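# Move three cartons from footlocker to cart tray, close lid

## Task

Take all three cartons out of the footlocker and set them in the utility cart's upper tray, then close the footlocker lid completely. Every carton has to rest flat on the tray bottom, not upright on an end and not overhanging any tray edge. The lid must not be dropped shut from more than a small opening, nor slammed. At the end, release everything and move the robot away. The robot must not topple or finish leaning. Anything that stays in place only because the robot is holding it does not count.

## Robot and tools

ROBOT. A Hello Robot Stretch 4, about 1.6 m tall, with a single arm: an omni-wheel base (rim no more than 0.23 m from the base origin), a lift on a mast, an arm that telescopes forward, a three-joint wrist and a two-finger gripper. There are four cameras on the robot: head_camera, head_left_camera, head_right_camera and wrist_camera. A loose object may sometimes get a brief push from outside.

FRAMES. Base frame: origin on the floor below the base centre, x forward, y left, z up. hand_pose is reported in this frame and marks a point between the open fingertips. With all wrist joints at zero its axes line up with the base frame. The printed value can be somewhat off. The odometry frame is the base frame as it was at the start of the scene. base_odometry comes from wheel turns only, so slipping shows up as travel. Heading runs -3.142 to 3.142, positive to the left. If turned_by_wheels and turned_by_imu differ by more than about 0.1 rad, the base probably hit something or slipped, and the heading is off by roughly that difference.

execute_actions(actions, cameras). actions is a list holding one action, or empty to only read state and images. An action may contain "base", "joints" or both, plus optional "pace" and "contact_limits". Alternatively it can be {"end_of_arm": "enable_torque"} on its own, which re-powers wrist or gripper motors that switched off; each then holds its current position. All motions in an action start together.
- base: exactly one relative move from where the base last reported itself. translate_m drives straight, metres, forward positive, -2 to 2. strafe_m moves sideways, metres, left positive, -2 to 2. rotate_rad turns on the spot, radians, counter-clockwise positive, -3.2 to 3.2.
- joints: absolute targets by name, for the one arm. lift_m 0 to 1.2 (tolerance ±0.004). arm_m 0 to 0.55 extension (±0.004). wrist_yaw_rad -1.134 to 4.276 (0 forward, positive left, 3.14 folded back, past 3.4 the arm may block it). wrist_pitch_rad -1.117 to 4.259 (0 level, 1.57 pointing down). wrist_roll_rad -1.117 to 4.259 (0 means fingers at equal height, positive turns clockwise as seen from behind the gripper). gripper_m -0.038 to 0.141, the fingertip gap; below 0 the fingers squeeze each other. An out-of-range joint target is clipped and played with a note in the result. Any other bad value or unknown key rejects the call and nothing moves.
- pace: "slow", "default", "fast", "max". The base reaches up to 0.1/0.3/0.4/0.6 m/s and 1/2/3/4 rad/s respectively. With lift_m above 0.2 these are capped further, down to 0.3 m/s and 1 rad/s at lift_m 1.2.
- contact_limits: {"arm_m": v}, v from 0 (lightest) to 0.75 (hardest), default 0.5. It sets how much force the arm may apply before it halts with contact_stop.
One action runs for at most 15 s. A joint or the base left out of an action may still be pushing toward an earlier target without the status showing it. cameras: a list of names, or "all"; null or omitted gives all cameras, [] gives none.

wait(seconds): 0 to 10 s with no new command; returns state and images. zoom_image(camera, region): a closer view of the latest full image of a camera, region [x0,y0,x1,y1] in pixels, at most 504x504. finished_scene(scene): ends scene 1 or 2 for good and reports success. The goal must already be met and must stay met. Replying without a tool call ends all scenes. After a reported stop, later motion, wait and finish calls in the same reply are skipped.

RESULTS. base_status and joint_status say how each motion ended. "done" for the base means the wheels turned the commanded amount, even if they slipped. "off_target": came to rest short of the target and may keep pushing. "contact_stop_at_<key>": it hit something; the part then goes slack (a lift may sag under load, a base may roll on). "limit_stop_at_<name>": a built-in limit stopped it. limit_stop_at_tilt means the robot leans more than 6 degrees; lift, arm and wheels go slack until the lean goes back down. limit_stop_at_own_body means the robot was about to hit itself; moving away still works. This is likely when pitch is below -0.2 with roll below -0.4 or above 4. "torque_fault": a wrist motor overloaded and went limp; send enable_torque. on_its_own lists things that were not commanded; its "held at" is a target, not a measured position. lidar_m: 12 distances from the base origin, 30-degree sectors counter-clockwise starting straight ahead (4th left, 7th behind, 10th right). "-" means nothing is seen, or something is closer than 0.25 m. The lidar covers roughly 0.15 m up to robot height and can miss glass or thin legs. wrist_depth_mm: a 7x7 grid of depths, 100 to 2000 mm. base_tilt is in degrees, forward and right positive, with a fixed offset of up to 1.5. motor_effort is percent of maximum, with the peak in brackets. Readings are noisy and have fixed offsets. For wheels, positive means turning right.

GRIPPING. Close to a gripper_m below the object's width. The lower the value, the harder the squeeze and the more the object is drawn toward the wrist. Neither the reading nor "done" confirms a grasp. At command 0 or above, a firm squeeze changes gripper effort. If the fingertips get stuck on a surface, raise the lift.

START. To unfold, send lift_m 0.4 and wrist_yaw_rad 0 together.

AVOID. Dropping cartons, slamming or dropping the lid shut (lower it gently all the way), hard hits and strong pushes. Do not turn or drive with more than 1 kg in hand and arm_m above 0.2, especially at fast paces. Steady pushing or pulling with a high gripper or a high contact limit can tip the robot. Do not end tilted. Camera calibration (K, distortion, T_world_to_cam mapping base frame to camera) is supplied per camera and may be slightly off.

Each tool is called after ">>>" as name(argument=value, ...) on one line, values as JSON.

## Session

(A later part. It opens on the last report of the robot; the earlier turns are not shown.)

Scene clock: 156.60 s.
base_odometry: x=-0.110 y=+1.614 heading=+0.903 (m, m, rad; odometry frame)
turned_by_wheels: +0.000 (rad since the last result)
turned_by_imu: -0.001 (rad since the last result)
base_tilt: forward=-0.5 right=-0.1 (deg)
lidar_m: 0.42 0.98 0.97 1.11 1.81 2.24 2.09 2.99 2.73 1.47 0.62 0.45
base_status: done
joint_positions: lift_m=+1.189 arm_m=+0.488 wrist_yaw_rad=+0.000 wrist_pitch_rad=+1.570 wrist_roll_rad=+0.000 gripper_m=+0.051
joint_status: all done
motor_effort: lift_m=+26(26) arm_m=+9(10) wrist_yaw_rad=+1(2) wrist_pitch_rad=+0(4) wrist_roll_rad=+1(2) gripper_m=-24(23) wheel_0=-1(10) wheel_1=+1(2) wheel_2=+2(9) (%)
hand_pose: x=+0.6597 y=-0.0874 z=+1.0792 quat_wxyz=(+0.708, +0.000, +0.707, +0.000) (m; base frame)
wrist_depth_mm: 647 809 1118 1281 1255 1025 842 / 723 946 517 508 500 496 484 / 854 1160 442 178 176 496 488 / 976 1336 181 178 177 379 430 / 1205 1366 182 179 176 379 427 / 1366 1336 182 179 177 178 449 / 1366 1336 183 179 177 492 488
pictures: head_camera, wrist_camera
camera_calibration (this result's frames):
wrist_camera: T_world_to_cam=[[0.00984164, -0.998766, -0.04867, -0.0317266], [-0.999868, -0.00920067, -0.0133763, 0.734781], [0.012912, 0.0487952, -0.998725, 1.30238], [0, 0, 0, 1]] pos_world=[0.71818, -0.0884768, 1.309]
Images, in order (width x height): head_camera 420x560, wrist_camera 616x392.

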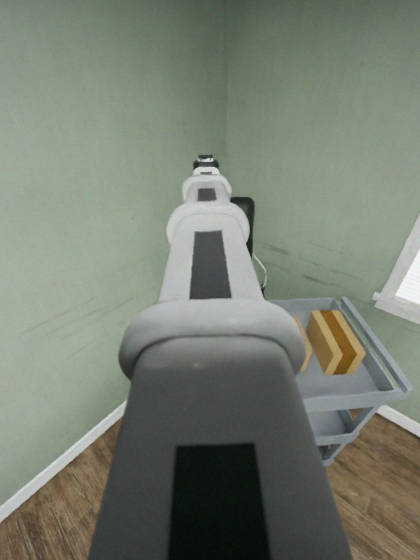

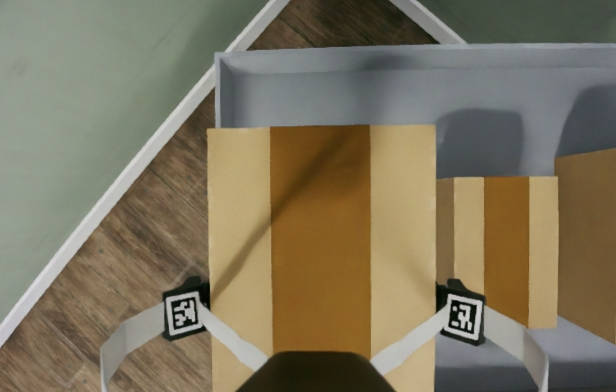

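>>> execute_actions(actions=[{"joints":{"lift_m":0.998}}], cameras=[])

>>> execute_actions(actions=[{"joints":{"gripper_m":0.14}}], cameras=[])

>>> execute_actions(actions=[{"joints":{"lift_m":1.1}}], cameras=[])

>>> execute_actions(actions=[{"base":{"strafe_m":-0.3},"joints":{"arm_m":0.1}}], cameras=["head_camera"])

Scene clock: 158.63 s.
base_odometry: x=-0.110 y=+1.614 heading=+0.903 (m, m, rad; odometry frame)
turned_by_wheels: +0.000 (rad since the last result)
turned_by_imu: -0.001 (rad since the last result)
base_tilt: forward=-0.5 right=-0.1 (deg)
lidar_m: 0.41 0.97 0.96 1.09 1.80 2.25 2.08 2.99 2.72 1.45 0.62 0.44
base_status: not commanded
joint_positions: lift_m=+0.998 arm_m=+0.488 wrist_yaw_rad=+0.000 wrist_pitch_rad=+1.570 wrist_roll_rad=+0.000 gripper_m=+0.051
joint_status: all done
motor_effort: lift_m=+18(27) arm_m=+9(9) wrist_yaw_rad=+1(1) wrist_pitch_rad=+0(0) wrist_roll_rad=+2(2) gripper_m=-25(26) wheel_0=-1(1) wheel_1=+1(1) wheel_2=+2(2) (%)
hand_pose: x=+0.6597 y=-0.0874 z=+0.8879 quat_wxyz=(+0.707, +0.000, +0.707, +0.000) (m; base frame)
wrist_depth_mm: 647 723 319 315 310 307 303 / 732 809 319 314 312 307 303 / 842 960 181 178 176 307 304 / 1008 1138 181 178 177 304 216 / 1160 1138 181 178 177 307 216 / 1182 290 181 179 177 178 216 / 1160 264 183 179 177 293 202
pictures: none
No camera images: the call's "cameras" was empty. Leave "cameras" out to get every camera's image.

Scene clock: 160.53 s.
base_odometry: x=-0.110 y=+1.614 heading=+0.903 (m, m, rad; odometry frame)
turned_by_wheels: +0.000 (rad since the last result)
turned_by_imu: -0.001 (rad since the last result)
base_tilt: forward=-0.5 right=-0.2 (deg)
lidar_m: 0.41 0.97 0.97 1.10 1.81 2.24 2.12 3.01 2.73 1.43 0.62 0.45
base_status: not commanded
joint_positions: lift_m=+0.998 arm_m=+0.488 wrist_yaw_rad=+0.000 wrist_pitch_rad=+1.570 wrist_roll_rad=+0.000 gripper_m=+0.140
joint_status: all done
motor_effort: lift_m=+18(18) arm_m=+9(9) wrist_yaw_rad=+0(0) wrist_pitch_rad=-1(0) wrist_roll_rad=+2(1) gripper_m=+0(23) wheel_0=+0(0) wheel_1=+1(1) wheel_2=+2(2) (%)
hand_pose: x=+0.6596 y=-0.0874 z=+0.8879 quat_wxyz=(+0.707, +0.000, +0.707, +0.000) (m; base frame)
wrist_depth_mm: 654 715 320 317 312 307 304 / 723 820 322 317 312 309 307 / 842 960 320 198 196 307 304 / 991 1138 201 197 196 306 216 / 1160 1118 201 198 196 306 216 / 1160 1160 201 198 195 205 214 / 1138 1118 310 142 196 307 213
pictures: none
No camera images: the call's "cameras" was empty. Leave "cameras" out to get every camera's image.

Scene clock: 162.00 s.
base_odometry: x=-0.110 y=+1.614 heading=+0.903 (m, m, rad; odometry frame)
turned_by_wheels: +0.000 (rad since the last result)
turned_by_imu: -0.001 (rad since the last result)
base_tilt: forward=-0.6 right=-0.1 (deg)
lidar_m: 0.41 0.97 0.97 1.11 1.84 2.27 2.11 3.01 2.74 1.46 0.64 0.44
base_status: not commanded
joint_positions: lift_m=+1.100 arm_m=+0.488 wrist_yaw_rad=+0.000 wrist_pitch_rad=+1.570 wrist_roll_rad=+0.000 gripper_m=+0.140
joint_status: all done
motor_effort: lift_m=+25(27) arm_m=+9(9) wrist_yaw_rad=+0(2) wrist_pitch_rad=-2(1) wrist_roll_rad=+1(2) gripper_m=-4(0) wheel_0=+0(0) wheel_1=+1(1) wheel_2=+2(2) (%)
hand_pose: x=+0.6596 y=-0.0874 z=+0.9894 quat_wxyz=(+0.707, +0.000, +0.707, +0.000) (m; base frame)
wrist_depth_mm: 654 820 407 397 397 382 379 / 723 946 418 418 413 407 404 / 842 1160 424 418 415 407 404 / 976 1229 418 300 410 307 289 / 1182 1255 421 300 407 307 286 / 1255 1229 303 298 298 206 290 / 1281 1255 421 142 413 404 291
pictures: none
No camera images: the call's "cameras" was empty. Leave "cameras" out to get every camera's image.

Scene clock: 164.33 s.
base_odometry: x=+0.125 y=+1.428 heading=+0.903 (m, m, rad; odometry frame)
turned_by_wheels: +0.000 (rad since the last result)
turned_by_imu: +0.000 (rad since the last result)
base_tilt: forward=-0.6 right=-0.1 (deg)
lidar_m: 0.42 0.44 1.19 1.36 2.23 2.18 2.30 2.77 2.30 1.26 1.02 0.45
base_status: done
joint_positions: lift_m=+1.100 arm_m=+0.102 wrist_yaw_rad=+0.000 wrist_pitch_rad=+1.570 wrist_roll_rad=+0.000 gripper_m=+0.140
joint_status: all done
motor_effort: lift_m=+24(25) arm_m=-9(10) wrist_yaw_rad=+3(2) wrist_pitch_rad=-2(1) wrist_roll_rad=+1(2) gripper_m=+2(2) wheel_0=-2(6) wheel_1=+1(6) wheel_2=+1(1) (%)
hand_pose: x=+0.2727 y=-0.0874 z=+0.9894 quat_wxyz=(+0.707, +0.000, +0.707, +0.000) (m; base frame)
wrist_depth_mm: 433 427 424 418 410 410 343 / 436 433 424 415 413 399 1060 / 1255 768 750 741 732 1205 1160 / 1229 1205 1205 1229 1229 1182 1182 / 1255 1255 1229 1008 1182 1182 1205 / 1281 1205 991 991 1182 206 1182 / 1308 1229 1205 141 1205 1205 1160
pictures: head_camera
Images, in order (width x height): head_camera 420x560.

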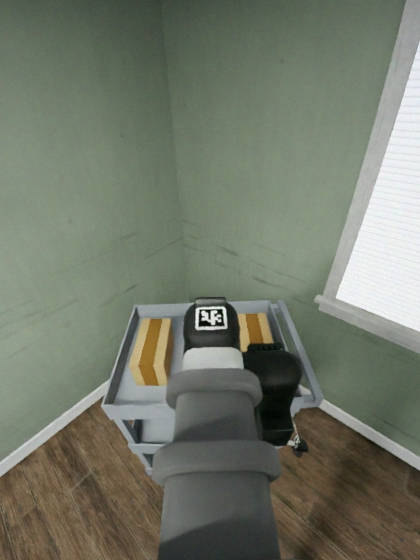

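>>> execute_actions(actions=[{"base":{"translate_m":-0.3}}], cameras=["head_camera"])

>>> execute_actions(actions=[{"base":{"translate_m":-1.62},"joints":{"lift_m":0.533,"wrist_pitch_rad":-0.3,"gripper_m":0.06}}], cameras=[])

>>> execute_actions(actions=[{"base":{"rotate_rad":2.4}}], cameras=[])

>>> execute_actions(actions=[{"base":{"translate_m":0.289},"joints":{"arm_m":0.36}}], cameras=["head_camera","wrist_camera"])

Scene clock: 166.90 s.
base_odometry: x=-0.061 y=+1.193 heading=+0.903 (m, m, rad; odometry frame)
turned_by_wheels: +0.000 (rad since the last result)
turned_by_imu: -0.001 (rad since the last result)
base_tilt: forward=-0.6 right=-0.2 (deg)
lidar_m: 0.70 0.74 1.39 1.58 2.48 1.91 2.05 2.58 2.56 1.52 1.22 0.77
base_status: done
joint_positions: lift_m=+1.100 arm_m=+0.102 wrist_yaw_rad=+0.000 wrist_pitch_rad=+1.570 wrist_roll_rad=+0.000 gripper_m=+0.140
joint_status: not commanded
motor_effort: lift_m=+24(25) arm_m=-9(9) wrist_yaw_rad=+1(1) wrist_pitch_rad=-1(1) wrist_roll_rad=+2(1) gripper_m=+0(1) wheel_0=+0(6) wheel_1=-1(7) wheel_2=-1(11) (%)
hand_pose: x=+0.2726 y=-0.0874 z=+0.9894 quat_wxyz=(+0.707, +0.000, +0.707, +0.000) (m; base frame)
wrist_depth_mm: 1255 1229 1078 1060 1160 1182 1160 / 1255 1229 1229 1205 1182 1205 1182 / 1281 1229 1229 1205 1229 1205 1182 / 1255 1255 1229 1229 1205 1182 1160 / 1281 1229 1255 1008 1182 1182 1160 / 1255 1255 1008 991 1205 207 1182 / 1281 1255 1229 141 1205 1182 1205
pictures: head_camera
Images, in order (width x height): head_camera 420x560.

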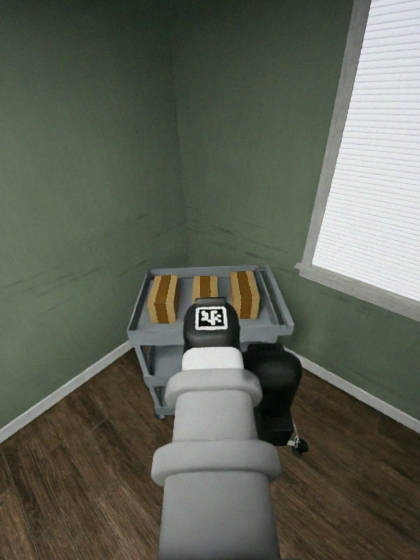

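Scene clock: 173.80 s.
base_odometry: x=-1.064 y=-0.079 heading=+0.903 (m, m, rad; odometry frame)
turned_by_wheels: +0.000 (rad since the last result)
turned_by_imu: -0.004 (rad since the last result)
base_tilt: forward=-0.5 right=-0.1 (deg)
lidar_m: 2.33 2.50 2.49 0.76 0.59 0.60 1.43 2.27 1.60 1.67 2.47 2.46
base_status: done
joint_positions: lift_m=+0.533 arm_m=+0.102 wrist_yaw_rad=+0.000 wrist_pitch_rad=-0.298 wrist_roll_rad=+0.000 gripper_m=+0.060
joint_status: all done
motor_effort: lift_m=+16(24) arm_m=-9(9) wrist_yaw_rad=+0(0) wrist_pitch_rad=-8(11) wrist_roll_rad=+1(2) gripper_m=-2(2) wheel_0=-1(5) wheel_1=-2(5) wheel_2=-2(10) (%)
hand_pose: x=+0.5482 y=-0.0874 z=+0.7962 quat_wxyz=(+0.989, +0.000, -0.148, +0.000) (m; base frame)
wrist_depth_mm: - - - - - - - / - - - - - - - / - - - - - - 1983 / 1983 - - - - - 1863 / 1983 - - - - - 1756 / 1863 - 195 - 194 1983 1808 / 1808 - - 141 - 1863 1708
pictures: none
No camera images: the call's "cameras" was empty. Leave "cameras" out to get every camera's image.

Scene clock: 176.27 s.
base_odometry: x=-1.064 y=-0.079 heading=-2.981 (m, m, rad; odometry frame)
turned_by_wheels: +2.400 (rad since the last result)
turned_by_imu: +2.425 (rad since the last result)
base_tilt: forward=-0.6 right=-0.1 (deg)
lidar_m: 0.60 0.63 1.79 2.25 1.61 2.08 2.47 2.32 2.35 2.47 1.84 0.63
base_status: done
joint_positions: lift_m=+0.533 arm_m=+0.102 wrist_yaw_rad=+0.000 wrist_pitch_rad=-0.298 wrist_roll_rad=+0.000 gripper_m=+0.060
joint_status: not commanded
motor_effort: lift_m=+16(16) arm_m=-9(9) wrist_yaw_rad=+1(0) wrist_pitch_rad=-7(7) wrist_roll_rad=+2(1) gripper_m=-5(4) wheel_0=+0(1) wheel_1=-1(8) wheel_2=+0(8) (%)
hand_pose: x=+0.5482 y=-0.0874 z=+0.7962 quat_wxyz=(+0.989, +0.000, -0.148, +0.000) (m; base frame)
wrist_depth_mm: 1229 1229 1205 1182 1182 1138 1118 / 1160 1138 1118 1138 1078 1098 1060 / 1098 1078 1078 1060 1078 1042 1060 / 1060 1042 1008 1008 1008 976 991 / 1008 976 991 976 946 960 946 / 976 960 194 904 194 917 904 / 917 931 778 141 768 741 878
pictures: none
No camera images: the call's "cameras" was empty. Leave "cameras" out to get every camera's image.

Scene clock: 178.70 s.
base_odometry: x=-1.349 y=-0.126 heading=-2.980 (m, m, rad; odometry frame)
turned_by_wheels: +0.000 (rad since the last result)
turned_by_imu: -0.001 (rad since the last result)
base_tilt: forward=-0.6 right=-0.1 (deg)
lidar_m: 0.31 0.32 1.42 2.24 1.73 2.10 2.75 2.56 2.57 2.48 0.48 0.33
base_status: done
joint_positions: lift_m=+0.533 arm_m=+0.358 wrist_yaw_rad=+0.000 wrist_pitch_rad=-0.298 wrist_roll_rad=+0.000 gripper_m=+0.060
joint_status: all done
motor_effort: lift_m=+16(16) arm_m=+9(11) wrist_yaw_rad=+0(2) wrist_pitch_rad=-7(8) wrist_roll_rad=+1(1) gripper_m=+0(5) wheel_0=+1(3) wheel_1=+0(7) wheel_2=+1(6) (%)
hand_pose: x=+0.8051 y=-0.0874 z=+0.7962 quat_wxyz=(+0.989, +0.000, -0.148, +0.000) (m; base frame)
wrist_depth_mm: 535 535 525 512 512 496 496 / 517 504 496 492 488 477 473 / 488 477 473 469 459 452 449 / 462 455 455 442 436 430 430 / 442 436 427 424 421 415 407 / 427 421 195 399 193 397 394 / 307 300 296 141 287 282 283
pictures: head_camera, wrist_camera
camera_calibration (this result's frames):
wrist_camera: T_world_to_cam=[[0.043904, -0.998763, 0.0233396, -0.131651], [0.305228, -0.00883498, -0.952238, 0.573206], [0.951267, 0.048931, 0.304463, -0.775263], [0, 0, 0, 1]] pos_world=[0.568303, -0.08849, 0.78494]
Images, in order (width x height): head_camera 420x560, wrist_camera 616x392.

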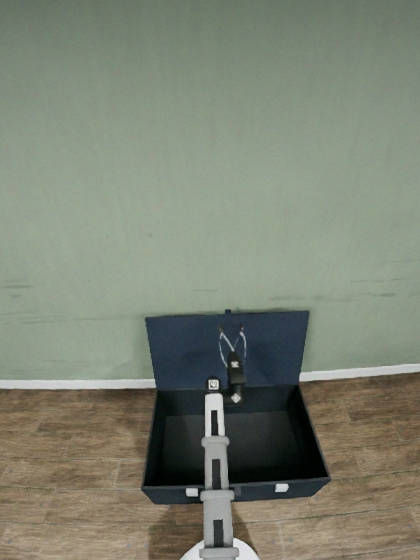

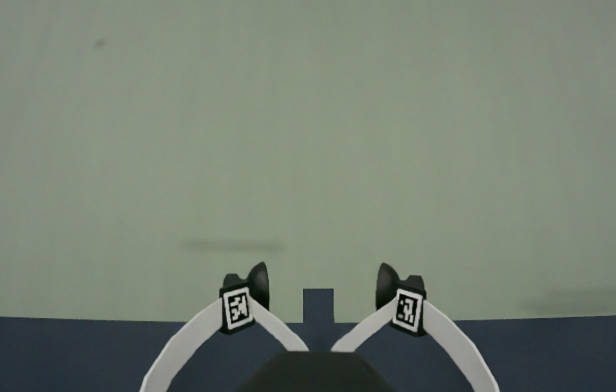

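>>> execute_actions(actions=[{"joints":{"arm_m":0.45},"pace":"slow","contact_limits":{"arm_m":0.2}}], cameras=["wrist_camera"])

>>> execute_actions(actions=[{"joints":{"gripper_m":-0.035}}], cameras=["wrist_camera"])

>>> execute_actions(actions=[{"joints":{"arm_m":0.40,"lift_m":0.543},"pace":"slow"}], cameras=["wrist_camera"])

Scene clock: 180.97 s.
base_odometry: x=-1.349 y=-0.126 heading=-2.980 (m, m, rad; odometry frame)
turned_by_wheels: +0.000 (rad since the last result)
turned_by_imu: -0.001 (rad since the last result)
base_tilt: forward=-0.6 right=-0.1 (deg)
lidar_m: 0.32 0.33 1.39 2.26 1.76 2.09 2.76 2.55 2.56 2.48 0.47 0.33
base_status: not commanded
joint_positions: lift_m=+0.533 arm_m=+0.448 wrist_yaw_rad=+0.000 wrist_pitch_rad=-0.298 wrist_roll_rad=+0.000 gripper_m=+0.060
joint_status: all done
motor_effort: lift_m=+16(16) arm_m=+9(10) wrist_yaw_rad=+2(1) wrist_pitch_rad=-7(7) wrist_roll_rad=+1(2) gripper_m=-5(4) wheel_0=+1(1) wheel_1=+0(0) wheel_2=+1(1) (%)
contact_limits: arm_m 0.2
hand_pose: x=+0.8951 y=-0.0874 z=+0.7962 quat_wxyz=(+0.989, +0.000, -0.148, +0.000) (m; base frame)
wrist_depth_mm: 424 418 413 410 399 392 389 / 407 394 389 387 379 377 370 / 382 377 373 368 364 357 351 / 366 357 355 349 347 342 338 / 345 343 342 336 334 325 324 / 330 327 195 233 193 312 309 / 222 217 215 141 211 206 206
pictures: wrist_camera
camera_calibration (this result's frames):
wrist_camera: T_world_to_cam=[[0.0438398, -0.998766, 0.0233395, -0.135561], [0.305228, -0.00885454, -0.952238, 0.545747], [0.95127, 0.0488698, 0.304463, -0.860846], [0, 0, 0, 1]] pos_world=[0.658262, -0.0884925, 0.78494]
Images, in order (width x height): wrist_camera 616x392.

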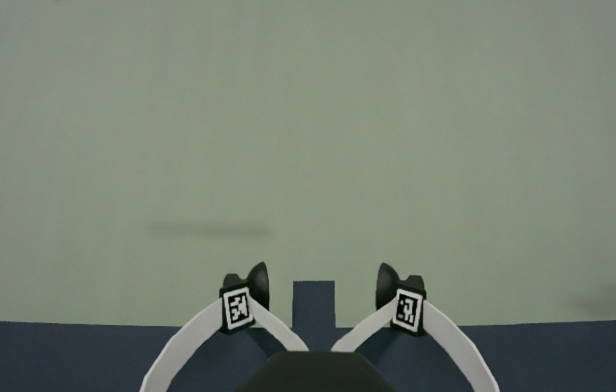

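Scene clock: 182.60 s.
base_odometry: x=-1.349 y=-0.126 heading=-2.980 (m, m, rad; odometry frame)
turned_by_wheels: +0.000 (rad since the last result)
turned_by_imu: +0.000 (rad since the last result)
base_tilt: forward=-0.6 right=-0.1 (deg)
lidar_m: 0.32 0.33 1.40 2.25 1.76 2.12 2.77 2.56 2.57 2.46 0.48 0.35
base_status: not commanded
joint_positions: lift_m=+0.533 arm_m=+0.449 wrist_yaw_rad=+0.005 wrist_pitch_rad=-0.306 wrist_roll_rad=+0.000 gripper_m=-0.034
joint_status: all done
motor_effort: lift_m=+16(16) arm_m=+8(9) wrist_yaw_rad=-13(14) wrist_pitch_rad=+15(15) wrist_roll_rad=+1(2) gripper_m=-27(26) wheel_0=+2(3) wheel_1=+0(0) wheel_2=+2(2) (%)
hand_pose: x=+0.8950 y=-0.0860 z=+0.7983 quat_wxyz=(+0.988, +0.000, -0.152, +0.002) (m; base frame)
wrist_depth_mm: 436 427 418 410 404 394 397 / 410 407 397 389 384 379 375 / 387 382 377 370 364 359 353 / 366 362 359 349 349 343 338 / 349 345 340 338 332 329 320 / 332 329 181 212 182 310 306 / 212 206 206 151 198 152 197
pictures: wrist_camera
camera_calibration (this result's frames):
wrist_camera: T_world_to_cam=[[0.0486311, -0.998536, 0.0236687, -0.138771], [0.3125, -0.00729616, -0.94989, 0.539519], [0.948672, 0.0535907, 0.311687, -0.864539], [0, 0, 0, 1]] pos_world=[0.658313, -0.0883005, 0.785235]
Images, in order (width x height): wrist_camera 616x392.

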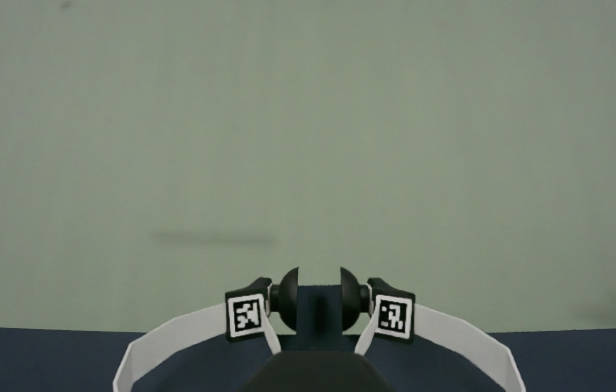

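Scene clock: 184.30 s.
base_odometry: x=-1.349 y=-0.126 heading=-2.980 (m, m, rad; odometry frame)
turned_by_wheels: +0.000 (rad since the last result)
turned_by_imu: -0.001 (rad since the last result)
base_tilt: forward=-0.6 right=-0.1 (deg)
lidar_m: 0.32 0.34 1.39 2.25 1.75 2.10 2.75 2.56 2.56 2.49 0.49 0.35
base_status: not commanded
joint_positions: lift_m=+0.543 arm_m=+0.402 wrist_yaw_rad=+0.005 wrist_pitch_rad=-0.304 wrist_roll_rad=+0.000 gripper_m=-0.034
joint_status: all done
on_its_own: wrist_yaw_rad is at rest, and its effort (-14) is outside its rest range (-13 to +13)
motor_effort: lift_m=+23(26) arm_m=-10(6) wrist_yaw_rad=-14(14) wrist_pitch_rad=+11(15) wrist_roll_rad=+1(1) gripper_m=-25(26) wheel_0=+2(2) wheel_1=+0(0) wheel_2=+2(2) (%)
hand_pose: x=+0.8483 y=-0.0861 z=+0.8075 quat_wxyz=(+0.988, +0.000, -0.152, +0.002) (m; base frame)
wrist_depth_mm: 496 484 477 469 462 452 445 / 466 455 452 442 436 430 424 / 442 439 430 418 418 407 402 / 421 415 407 404 394 389 384 / 399 394 389 384 377 370 368 / 379 377 181 211 182 357 351 / 217 209 211 150 202 152 200
pictures: wrist_camera
camera_calibration (this result's frames):
wrist_camera: T_world_to_cam=[[0.0483893, -0.998549, 0.0236158, -0.13654], [0.311343, -0.0073864, -0.950269, 0.564087], [0.949065, 0.0533354, 0.310534, -0.822423], [0, 0, 0, 1]] pos_world=[0.611515, -0.0883106, 0.79465]
Images, in order (width x height): wrist_camera 616x392.

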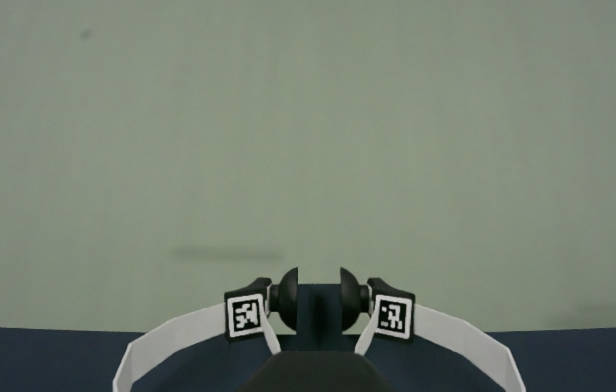

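>>> execute_actions(actions=[{"base":{"translate_m":-0.21},"joints":{"arm_m":0.41,"lift_m":0.532},"pace":"slow"}], cameras=[])

>>> execute_actions(actions=[{"joints":{"arm_m":0.355,"lift_m":0.51},"pace":"slow"}], cameras=[])

>>> execute_actions(actions=[{"joints":{"arm_m":0.31,"lift_m":0.487},"pace":"slow"}], cameras=[])

>>> execute_actions(actions=[{"joints":{"arm_m":0.26,"lift_m":0.453},"pace":"slow"}], cameras=[])

>>> execute_actions(actions=[{"joints":{"arm_m":0.21,"lift_m":0.41},"pace":"slow"}], cameras=["wrist_camera"])

Scene clock: 187.83 s.
base_odometry: x=-1.142 y=-0.092 heading=-2.980 (m, m, rad; odometry frame)
turned_by_wheels: +0.000 (rad since the last result)
turned_by_imu: -0.001 (rad since the last result)
base_tilt: forward=-0.5 right=-0.2 (deg)
lidar_m: 0.53 0.55 1.70 2.25 1.64 2.11 2.55 2.40 2.41 2.49 1.72 0.56
base_status: done
joint_positions: lift_m=+0.532 arm_m=+0.409 wrist_yaw_rad=+0.002 wrist_pitch_rad=-0.296 wrist_roll_rad=+0.000 gripper_m=-0.034
joint_status: all done
motor_effort: lift_m=+17(22) arm_m=+8(10) wrist_yaw_rad=-5(12) wrist_pitch_rad=-14(56) wrist_roll_rad=+1(1) gripper_m=-24(28) wheel_0=+0(3) wheel_1=-2(3) wheel_2=+2(9) (%)
hand_pose: x=+0.8556 y=-0.0869 z=+0.7946 quat_wxyz=(+0.989, +0.000, -0.147, +0.001) (m; base frame)
wrist_depth_mm: 750 732 723 699 691 683 676 / 715 699 691 676 661 647 640 / 668 647 647 640 640 621 615 / 634 627 621 615 603 591 580 / 615 597 591 580 574 569 554 / 580 574 181 220 180 549 544 / 231 227 226 146 220 152 216
pictures: none
No camera images: the call's "cameras" was empty. Leave "cameras" out to get every camera's image.

Scene clock: 189.60 s.
base_odometry: x=-1.142 y=-0.092 heading=-2.980 (m, m, rad; odometry frame)
turned_by_wheels: +0.000 (rad since the last result)
turned_by_imu: -0.001 (rad since the last result)
base_tilt: forward=-0.5 right=-0.1 (deg)
lidar_m: 0.52 0.57 1.68 2.25 1.61 2.11 2.54 2.40 2.40 2.48 1.73 0.56
base_status: not commanded
joint_positions: lift_m=+0.510 arm_m=+0.357 wrist_yaw_rad=+0.001 wrist_pitch_rad=-0.298 wrist_roll_rad=+0.000 gripper_m=-0.034
joint_status: all done
motor_effort: lift_m=+16(15) arm_m=-9(9) wrist_yaw_rad=-2(4) wrist_pitch_rad=-7(38) wrist_roll_rad=+1(2) gripper_m=-23(22) wheel_0=+0(0) wheel_1=-2(2) wheel_2=+1(2) (%)
hand_pose: x=+0.8033 y=-0.0871 z=+0.7733 quat_wxyz=(+0.989, +0.000, -0.148, +0.001) (m; base frame)
wrist_depth_mm: 809 798 798 778 759 759 741 / 768 750 741 723 732 715 707 / 732 723 707 699 683 676 668 / 691 691 676 654 661 640 647 / 647 661 647 634 621 627 609 / 627 627 181 222 181 591 591 / 237 234 230 145 224 152 221
pictures: none
No camera images: the call's "cameras" was empty. Leave "cameras" out to get every camera's image.

Scene clock: 191.23 s.
base_odometry: x=-1.142 y=-0.092 heading=-2.980 (m, m, rad; odometry frame)
turned_by_wheels: +0.000 (rad since the last result)
turned_by_imu: -0.001 (rad since the last result)
base_tilt: forward=-0.5 right=-0.1 (deg)
lidar_m: 0.51 0.56 1.68 2.24 1.65 2.10 2.55 2.39 2.40 2.47 1.71 0.55
base_status: not commanded
joint_positions: lift_m=+0.487 arm_m=+0.312 wrist_yaw_rad=+0.001 wrist_pitch_rad=-0.298 wrist_roll_rad=+0.000 gripper_m=-0.034
joint_status: all done
motor_effort: lift_m=+16(15) arm_m=-8(10) wrist_yaw_rad=-2(3) wrist_pitch_rad=-8(36) wrist_roll_rad=+1(1) gripper_m=-20(22) wheel_0=+0(0) wheel_1=-2(2) wheel_2=+0(1) (%)
hand_pose: x=+0.7583 y=-0.0872 z=+0.7502 quat_wxyz=(+0.989, +0.000, -0.148, +0.000) (m; base frame)
wrist_depth_mm: 878 866 842 831 820 798 788 / 831 809 809 788 768 759 750 / 778 778 759 741 741 732 715 / 750 732 715 732 707 699 691 / 715 707 691 683 668 668 668 / 676 668 182 223 181 640 621 / 243 238 236 145 230 152 225
pictures: none
No camera images: the call's "cameras" was empty. Leave "cameras" out to get every camera's image.

Scene clock: 192.93 s.
base_odometry: x=-1.142 y=-0.092 heading=-2.980 (m, m, rad; odometry frame)
turned_by_wheels: +0.000 (rad since the last result)
turned_by_imu: -0.001 (rad since the last result)
base_tilt: forward=-0.6 right=-0.1 (deg)
lidar_m: 0.52 0.55 1.68 2.26 1.64 2.10 2.54 2.40 2.40 2.48 1.72 0.56
base_status: not commanded
joint_positions: lift_m=+0.453 arm_m=+0.261 wrist_yaw_rad=+0.001 wrist_pitch_rad=-0.297 wrist_roll_rad=+0.000 gripper_m=-0.034
joint_status: all done
motor_effort: lift_m=+16(17) arm_m=-8(8) wrist_yaw_rad=+0(5) wrist_pitch_rad=-9(45) wrist_roll_rad=+1(1) gripper_m=-23(22) wheel_0=+0(0) wheel_1=-1(2) wheel_2=-1(1) (%)
hand_pose: x=+0.7083 y=-0.0873 z=+0.7161 quat_wxyz=(+0.989, +0.000, -0.148, +0.000) (m; base frame)
wrist_depth_mm: 917 917 904 891 878 866 854 / 878 866 854 842 842 809 809 / 842 820 809 798 809 778 768 / 798 788 778 768 750 741 741 / 768 750 741 732 723 707 699 / 254 252 181 221 181 236 676 / 251 244 244 144 237 152 234
pictures: none
No camera images: the call's "cameras" was empty. Leave "cameras" out to get every camera's image.

Scene clock: 194.63 s.
base_odometry: x=-1.142 y=-0.092 heading=-2.981 (m, m, rad; odometry frame)
turned_by_wheels: +0.000 (rad since the last result)
turned_by_imu: -0.001 (rad since the last result)
base_tilt: forward=-0.6 right=-0.1 (deg)
lidar_m: 0.53 0.56 1.69 2.26 1.64 2.10 2.53 2.40 2.41 2.47 1.71 0.55
base_status: not commanded
joint_positions: lift_m=+0.410 arm_m=+0.212 wrist_yaw_rad=+0.001 wrist_pitch_rad=-0.295 wrist_roll_rad=+0.000 gripper_m=-0.034
joint_status: all done
motor_effort: lift_m=+17(16) arm_m=-9(11) wrist_yaw_rad=+0(8) wrist_pitch_rad=-15(42) wrist_roll_rad=+1(1) gripper_m=-23(24) wheel_0=+0(0) wheel_1=-2(2) wheel_2=-2(2) (%)
hand_pose: x=+0.6585 y=-0.0872 z=+0.6724 quat_wxyz=(+0.989, +0.000, -0.147, +0.000) (m; base frame)
wrist_depth_mm: 1008 976 946 946 931 931 904 / 946 931 917 904 891 866 866 / 878 878 878 854 842 831 831 / 854 831 831 820 809 798 778 / 820 809 798 788 768 768 759 / 251 249 181 221 181 236 723 / 263 250 256 144 246 152 245
pictures: wrist_camera
camera_calibration (this result's frames):
wrist_camera: T_world_to_cam=[[0.0444658, -0.998741, 0.0232117, -0.12247], [0.302482, -0.00868429, -0.953116, 0.502451], [0.952117, 0.0494022, 0.301715, -0.59677], [0, 0, 0, 1]] pos_world=[0.421658, -0.0884706, 0.661791]
Images, in order (width x height): wrist_camera 616x392.

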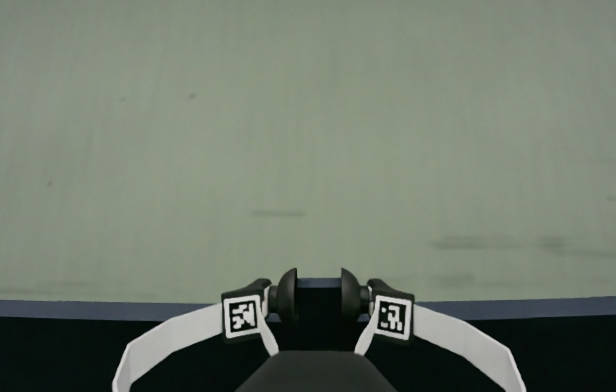

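>>> execute_actions(actions=[{"joints":{"arm_m":0.176,"lift_m":0.362},"pace":"slow"}], cameras=[])

>>> execute_actions(actions=[{"joints":{"arm_m":0.143,"lift_m":0.313},"pace":"slow"}], cameras=[])

>>> execute_actions(actions=[{"joints":{"arm_m":0.116,"lift_m":0.257},"pace":"slow"}], cameras=[])

>>> execute_actions(actions=[{"joints":{"arm_m":0.097,"lift_m":0.2},"pace":"slow"}], cameras=["wrist_camera"])

>>> execute_actions(actions=[{"joints":{"arm_m":0.087,"lift_m":0.14},"pace":"slow"}], cameras=[])

>>> execute_actions(actions=[{"joints":{"arm_m":0.084,"lift_m":0.085},"pace":"slow"}], cameras=["wrist_camera"])

Scene clock: 196.87 s.
base_odometry: x=-1.142 y=-0.092 heading=-2.981 (m, m, rad; odometry frame)
turned_by_wheels: +0.000 (rad since the last result)
turned_by_imu: -0.001 (rad since the last result)
base_tilt: forward=-0.6 right=-0.2 (deg)
lidar_m: 0.53 0.55 1.68 2.26 1.63 2.12 2.55 2.39 2.40 2.48 1.73 0.55
base_status: not commanded
joint_positions: lift_m=+0.362 arm_m=+0.177 wrist_yaw_rad=-0.001 wrist_pitch_rad=-0.303 wrist_roll_rad=+0.000 gripper_m=-0.034
joint_status: all done
motor_effort: lift_m=+15(17) arm_m=-7(8) wrist_yaw_rad=+5(8) wrist_pitch_rad=+6(23) wrist_roll_rad=+1(1) gripper_m=-21(24) wheel_0=+0(0) wheel_1=-1(1) wheel_2=-2(2) (%)
hand_pose: x=+0.6234 y=-0.0878 z=+0.6267 quat_wxyz=(+0.989, +0.000, -0.151, -0.001) (m; base frame)
wrist_depth_mm: 1025 1060 1025 991 976 976 976 / 991 976 946 931 946 946 891 / 931 917 904 904 878 904 866 / 891 878 854 866 842 854 831 / 854 854 820 820 809 788 788 / 255 250 180 223 181 237 238 / 276 259 270 141 257 152 263
pictures: none
No camera images: the call's "cameras" was empty. Leave "cameras" out to get every camera's image.

Scene clock: 198.30 s.
base_odometry: x=-1.142 y=-0.092 heading=-2.981 (m, m, rad; odometry frame)
turned_by_wheels: +0.000 (rad since the last result)
turned_by_imu: -0.001 (rad since the last result)
base_tilt: forward=-0.6 right=-0.1 (deg)
lidar_m: 0.53 0.56 1.70 2.26 1.65 2.12 2.54 2.40 2.39 2.48 1.72 0.55
base_status: not commanded
joint_positions: lift_m=+0.313 arm_m=+0.144 wrist_yaw_rad=-0.001 wrist_pitch_rad=-0.295 wrist_roll_rad=+0.000 gripper_m=-0.034
joint_status: all done
motor_effort: lift_m=+17(17) arm_m=-8(5) wrist_yaw_rad=+2(10) wrist_pitch_rad=-14(27) wrist_roll_rad=+1(2) gripper_m=-26(21) wheel_0=+0(0) wheel_1=-1(1) wheel_2=-3(3) (%)
hand_pose: x=+0.5913 y=-0.0876 z=+0.5755 quat_wxyz=(+0.989, +0.000, -0.147, +0.000) (m; base frame)
wrist_depth_mm: 1060 1060 1060 1042 1025 991 991 / 1025 1025 991 976 960 960 946 / 991 960 946 931 917 904 878 / 917 904 891 891 866 854 854 / 891 866 866 842 854 831 831 / 256 252 182 221 181 239 239 / 304 279 298 144 278 153 286
pictures: none
No camera images: the call's "cameras" was empty. Leave "cameras" out to get every camera's image.

Scene clock: 199.63 s.
base_odometry: x=-1.142 y=-0.092 heading=-2.981 (m, m, rad; odometry frame)
turned_by_wheels: +0.000 (rad since the last result)
turned_by_imu: -0.001 (rad since the last result)
base_tilt: forward=-0.6 right=+0.0 (deg)
lidar_m: 0.52 0.57 1.67 2.23 1.63 2.12 2.55 2.39 2.40 2.48 1.71 0.56
base_status: not commanded
joint_positions: lift_m=+0.257 arm_m=+0.117 wrist_yaw_rad=-0.001 wrist_pitch_rad=-0.295 wrist_roll_rad=+0.000 gripper_m=-0.034
joint_status: all done
motor_effort: lift_m=+17(16) arm_m=-8(10) wrist_yaw_rad=+3(1) wrist_pitch_rad=-14(14) wrist_roll_rad=+1(1) gripper_m=-22(22) wheel_0=+0(0) wheel_1=-1(1) wheel_2=-3(3) (%)
hand_pose: x=+0.5643 y=-0.0876 z=+0.5195 quat_wxyz=(+0.989, +0.000, -0.147, +0.000) (m; base frame)
wrist_depth_mm: 1118 1078 1078 1060 1025 1008 1025 / 1060 1025 1025 991 991 991 976 / 1008 1008 976 946 960 917 917 / 946 931 917 917 904 891 866 / 904 917 904 891 878 842 842 / 264 259 182 221 182 240 241 / 353 309 351 144 317 153 336
pictures: none
No camera images: the call's "cameras" was empty. Leave "cameras" out to get every camera's image.

Scene clock: 201.00 s.
base_odometry: x=-1.142 y=-0.092 heading=-2.981 (m, m, rad; odometry frame)
turned_by_wheels: +0.000 (rad since the last result)
turned_by_imu: +0.000 (rad since the last result)
base_tilt: forward=-0.6 right=-0.1 (deg)
lidar_m: 0.51 0.56 1.71 2.25 1.64 2.13 2.54 2.40 2.41 2.48 1.74 0.55
base_status: not commanded
joint_positions: lift_m=+0.200 arm_m=+0.098 wrist_yaw_rad=-0.001 wrist_pitch_rad=-0.295 wrist_roll_rad=+0.000 gripper_m=-0.034
joint_status: all done
motor_effort: lift_m=+17(17) arm_m=-8(13) wrist_yaw_rad=+3(1) wrist_pitch_rad=-14(28) wrist_roll_rad=+1(1) gripper_m=-20(21) wheel_0=+0(0) wheel_1=-1(2) wheel_2=-2(3) (%)
hand_pose: x=+0.5452 y=-0.0876 z=+0.4624 quat_wxyz=(+0.989, +0.000, -0.147, +0.000) (m; base frame)
wrist_depth_mm: 1138 1098 1078 1078 1078 1042 1042 / 1060 1042 1060 1008 1042 991 991 / 1042 1025 976 976 976 976 946 / 976 960 960 931 931 904 904 / 946 931 891 904 891 878 866 / 263 255 181 221 181 243 251 / 699 387 525 144 424 153 544
pictures: wrist_camera
camera_calibration (this result's frames):
wrist_camera: T_world_to_cam=[[0.0431344, -0.998799, 0.0232215, -0.112207], [0.302691, -0.00908566, -0.953045, 0.336413], [0.952112, 0.048138, 0.301936, -0.425716], [0, 0, 0, 1]] pos_world=[0.30834, -0.0885226, 0.451762]
Images, in order (width x height): wrist_camera 616x392.

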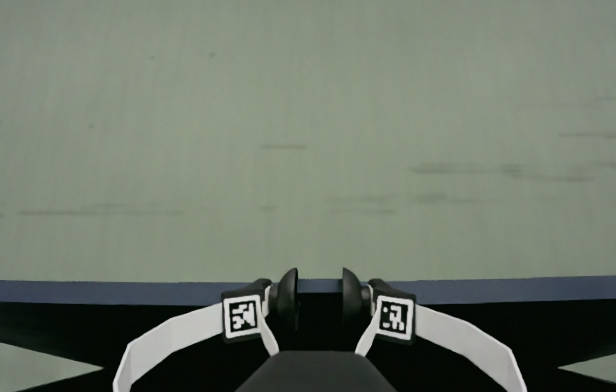

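Scene clock: 202.37 s.
base_odometry: x=-1.142 y=-0.092 heading=-2.981 (m, m, rad; odometry frame)
turned_by_wheels: +0.000 (rad since the last result)
turned_by_imu: -0.001 (rad since the last result)
base_tilt: forward=-0.5 right=-0.2 (deg)
lidar_m: 0.54 0.56 1.67 2.26 1.63 2.09 2.54 2.39 2.41 2.47 1.71 0.56
base_status: not commanded
joint_positions: lift_m=+0.140 arm_m=+0.088 wrist_yaw_rad=-0.003 wrist_pitch_rad=-0.298 wrist_roll_rad=+0.000 gripper_m=-0.034
joint_status: all done
motor_effort: lift_m=+17(19) arm_m=-5(5) wrist_yaw_rad=+10(8) wrist_pitch_rad=-5(32) wrist_roll_rad=+2(1) gripper_m=-19(24) wheel_0=+0(0) wheel_1=-2(1) wheel_2=-2(2) (%)
hand_pose: x=+0.5344 y=-0.0882 z=+0.4033 quat_wxyz=(+0.989, +0.000, -0.149, -0.001) (m; base frame)
wrist_depth_mm: 1138 1138 1118 1118 1118 1060 1060 / 1098 1078 1078 1060 1008 1008 991 / 1025 1008 1008 1008 991 976 960 / 976 960 976 960 931 931 917 / 931 917 931 891 904 891 878 / 307 286 180 221 182 242 298 / 525 597 640 141 615 382 591
pictures: none
No camera images: the call's "cameras" was empty. Leave "cameras" out to get every camera's image.

Scene clock: 203.70 s.
base_odometry: x=-1.142 y=-0.092 heading=-2.981 (m, m, rad; odometry frame)
turned_by_wheels: +0.000 (rad since the last result)
turned_by_imu: -0.001 (rad since the last result)
base_tilt: forward=-0.6 right=-0.1 (deg)
lidar_m: 0.54 0.57 1.68 2.24 1.65 2.10 2.55 2.39 2.41 2.48 1.73 0.57
base_status: not commanded
joint_positions: lift_m=+0.086 arm_m=+0.085 wrist_yaw_rad=-0.001 wrist_pitch_rad=-0.304 wrist_roll_rad=+0.000 gripper_m=-0.034
joint_status: all done
motor_effort: lift_m=+13(17) arm_m=-5(8) wrist_yaw_rad=+4(10) wrist_pitch_rad=+11(14) wrist_roll_rad=+1(1) gripper_m=-20(24) wheel_0=+0(0) wheel_1=-1(1) wheel_2=-2(2) (%)
hand_pose: x=+0.5310 y=-0.0876 z=+0.3503 quat_wxyz=(+0.988, +0.000, -0.152, +0.000) (m; base frame)
wrist_depth_mm: 1160 1138 1138 1118 1098 1078 1078 / 1098 1078 1078 1060 1025 1042 1025 / 1042 1042 1025 1025 1008 976 960 / 1008 991 976 946 960 946 917 / 946 931 917 917 917 891 891 / 255 253 181 213 182 241 238 / 230 235 235 145 228 190 224
pictures: wrist_camera
camera_calibration (this result's frames):
wrist_camera: T_world_to_cam=[[0.0428704, -0.998802, 0.0236136, -0.109002], [0.311242, -0.00910761, -0.950287, 0.228285], [0.949363, 0.0480887, 0.310478, -0.379877], [0, 0, 0, 1]] pos_world=[0.294262, -0.0885243, 0.337454]
Images, in order (width x height): wrist_camera 616x392.

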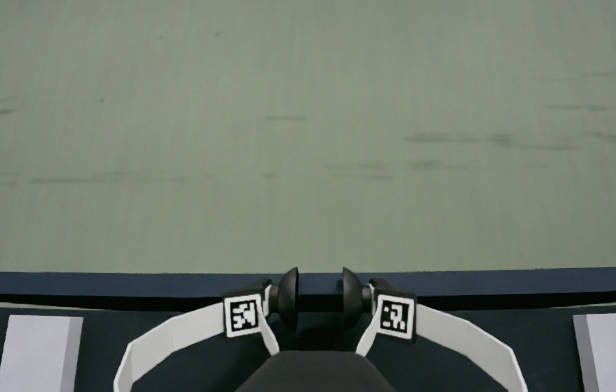

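>>> execute_actions(actions=[{"joints":{"arm_m":0.078,"lift_m":0.077},"pace":"slow"}], cameras=[])

>>> execute_actions(actions=[{"joints":{"arm_m":0.06,"gripper_m":0.06}}], cameras=[])

>>> execute_actions(actions=[{"base":{"translate_m":-0.3},"joints":{"wrist_pitch_rad":0}}], cameras=["wrist_camera","head_camera"])

Scene clock: 204.57 s.
base_odometry: x=-1.142 y=-0.092 heading=-2.980 (m, m, rad; odometry frame)
turned_by_wheels: +0.000 (rad since the last result)
turned_by_imu: +0.000 (rad since the last result)
base_tilt: forward=-0.6 right=-0.1 (deg)
lidar_m: 0.53 0.55 1.69 2.26 1.63 2.09 2.54 2.38 2.38 2.48 1.70 0.57
base_status: not commanded
joint_positions: lift_m=+0.078 arm_m=+0.080 wrist_yaw_rad=+0.004 wrist_pitch_rad=-0.304 wrist_roll_rad=+0.000 gripper_m=-0.034
joint_status: all done
motor_effort: lift_m=+12(13) arm_m=-13(18) wrist_yaw_rad=-9(10) wrist_pitch_rad=+9(17) wrist_roll_rad=+2(1) gripper_m=-25(29) wheel_0=+0(0) wheel_1=-2(2) wheel_2=+2(2) (%)
hand_pose: x=+0.5268 y=-0.0864 z=+0.3422 quat_wxyz=(+0.988, +0.000, -0.151, +0.002) (m; base frame)
wrist_depth_mm: 1160 1205 1138 1118 1118 1060 1042 / 1098 1098 1078 1042 1060 1025 1025 / 1042 1025 1042 1025 991 991 960 / 1008 991 991 960 946 917 946 / 976 946 917 917 891 866 891 / 242 251 181 216 182 238 236 / 231 236 237 237 230 153 227
pictures: none
No camera images: the call's "cameras" was empty. Leave "cameras" out to get every camera's image.

Scene clock: 206.20 s.
base_odometry: x=-1.142 y=-0.092 heading=-2.980 (m, m, rad; odometry frame)
turned_by_wheels: +0.000 (rad since the last result)
turned_by_imu: -0.001 (rad since the last result)
base_tilt: forward=-0.6 right=-0.1 (deg)
lidar_m: 0.52 0.55 1.68 2.26 1.62 2.11 2.54 2.40 2.41 2.49 1.73 0.56
base_status: not commanded
joint_positions: lift_m=+0.077 arm_m=+0.061 wrist_yaw_rad=+0.000 wrist_pitch_rad=-0.298 wrist_roll_rad=+0.000 gripper_m=+0.060
joint_status: all done
motor_effort: lift_m=+15(15) arm_m=-6(10) wrist_yaw_rad=+0(14) wrist_pitch_rad=-6(10) wrist_roll_rad=+2(1) gripper_m=-3(28) wheel_0=+0(1) wheel_1=-1(1) wheel_2=-1(3) (%)
hand_pose: x=+0.5078 y=-0.0873 z=+0.3404 quat_wxyz=(+0.989, +0.000, -0.149, +0.000) (m; base frame)
wrist_depth_mm: 1205 1205 1138 1118 1118 1098 1078 / 1160 1098 1078 1078 1060 1042 1025 / 1060 1042 1025 1025 1008 1025 991 / 1025 1008 991 991 946 960 946 / 976 946 946 931 931 917 891 / 246 256 195 247 193 244 241 / 237 246 242 141 237 231 233
pictures: none
No camera images: the call's "cameras" was empty. Leave "cameras" out to get every camera's image.

Scene clock: 208.67 s.
base_odometry: x=-0.846 y=-0.044 heading=-2.981 (m, m, rad; odometry frame)
turned_by_wheels: +0.000 (rad since the last result)
turned_by_imu: -0.001 (rad since the last result)
base_tilt: forward=-0.6 right=+0.0 (deg)
lidar_m: 0.80 0.86 2.12 1.74 1.54 2.10 2.24 2.17 2.19 2.49 2.17 0.86
base_status: done
joint_positions: lift_m=+0.077 arm_m=+0.061 wrist_yaw_rad=+0.000 wrist_pitch_rad=+0.002 wrist_roll_rad=+0.000 gripper_m=+0.060
joint_status: all done
motor_effort: lift_m=+16(16) arm_m=-6(6) wrist_yaw_rad=+0(1) wrist_pitch_rad=-7(8) wrist_roll_rad=+1(1) gripper_m=-4(3) wheel_0=-1(5) wheel_1=+1(6) wheel_2=-1(10) (%)
hand_pose: x=+0.5205 y=-0.0874 z=+0.2550 quat_wxyz=(+1.000, +0.000, +0.001, +0.000) (m; base frame)
wrist_depth_mm: 1281 1229 1229 1229 1182 1182 1160 / 1281 1255 1255 1229 1205 1182 1160 / 1229 1229 1205 1205 1229 1182 1182 / 1229 554 549 544 544 525 525 / 1255 554 549 539 544 525 530 / 960 554 195 539 193 525 525 / 661 569 549 141 539 521 525
pictures: head_camera, wrist_camera
camera_calibration (this result's frames):
wrist_camera: T_world_to_cam=[[0.0488591, -0.998762, 0.00936609, -0.105533], [0.0102491, -0.00887545, -0.999908, 0.310372], [0.998753, 0.0489506, 0.00980278, -0.289292], [0, 0, 0, 1]] pos_world=[0.290906, -0.0884864, 0.314168]
Images, in order (width x height): head_camera 420x560, wrist_camera 616x392.

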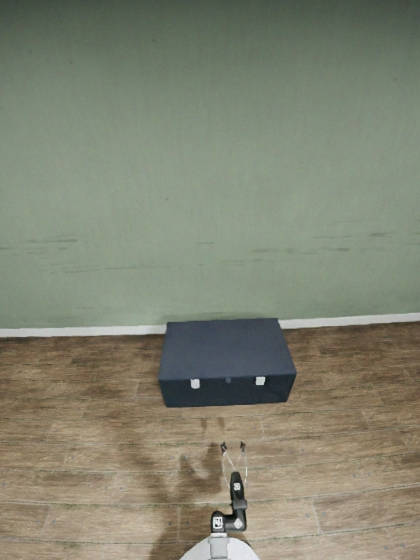

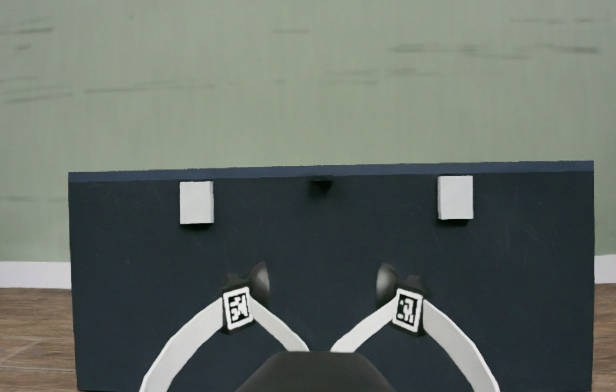

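>>> finished_scene(scene=2)

The scene is finished: the task was done.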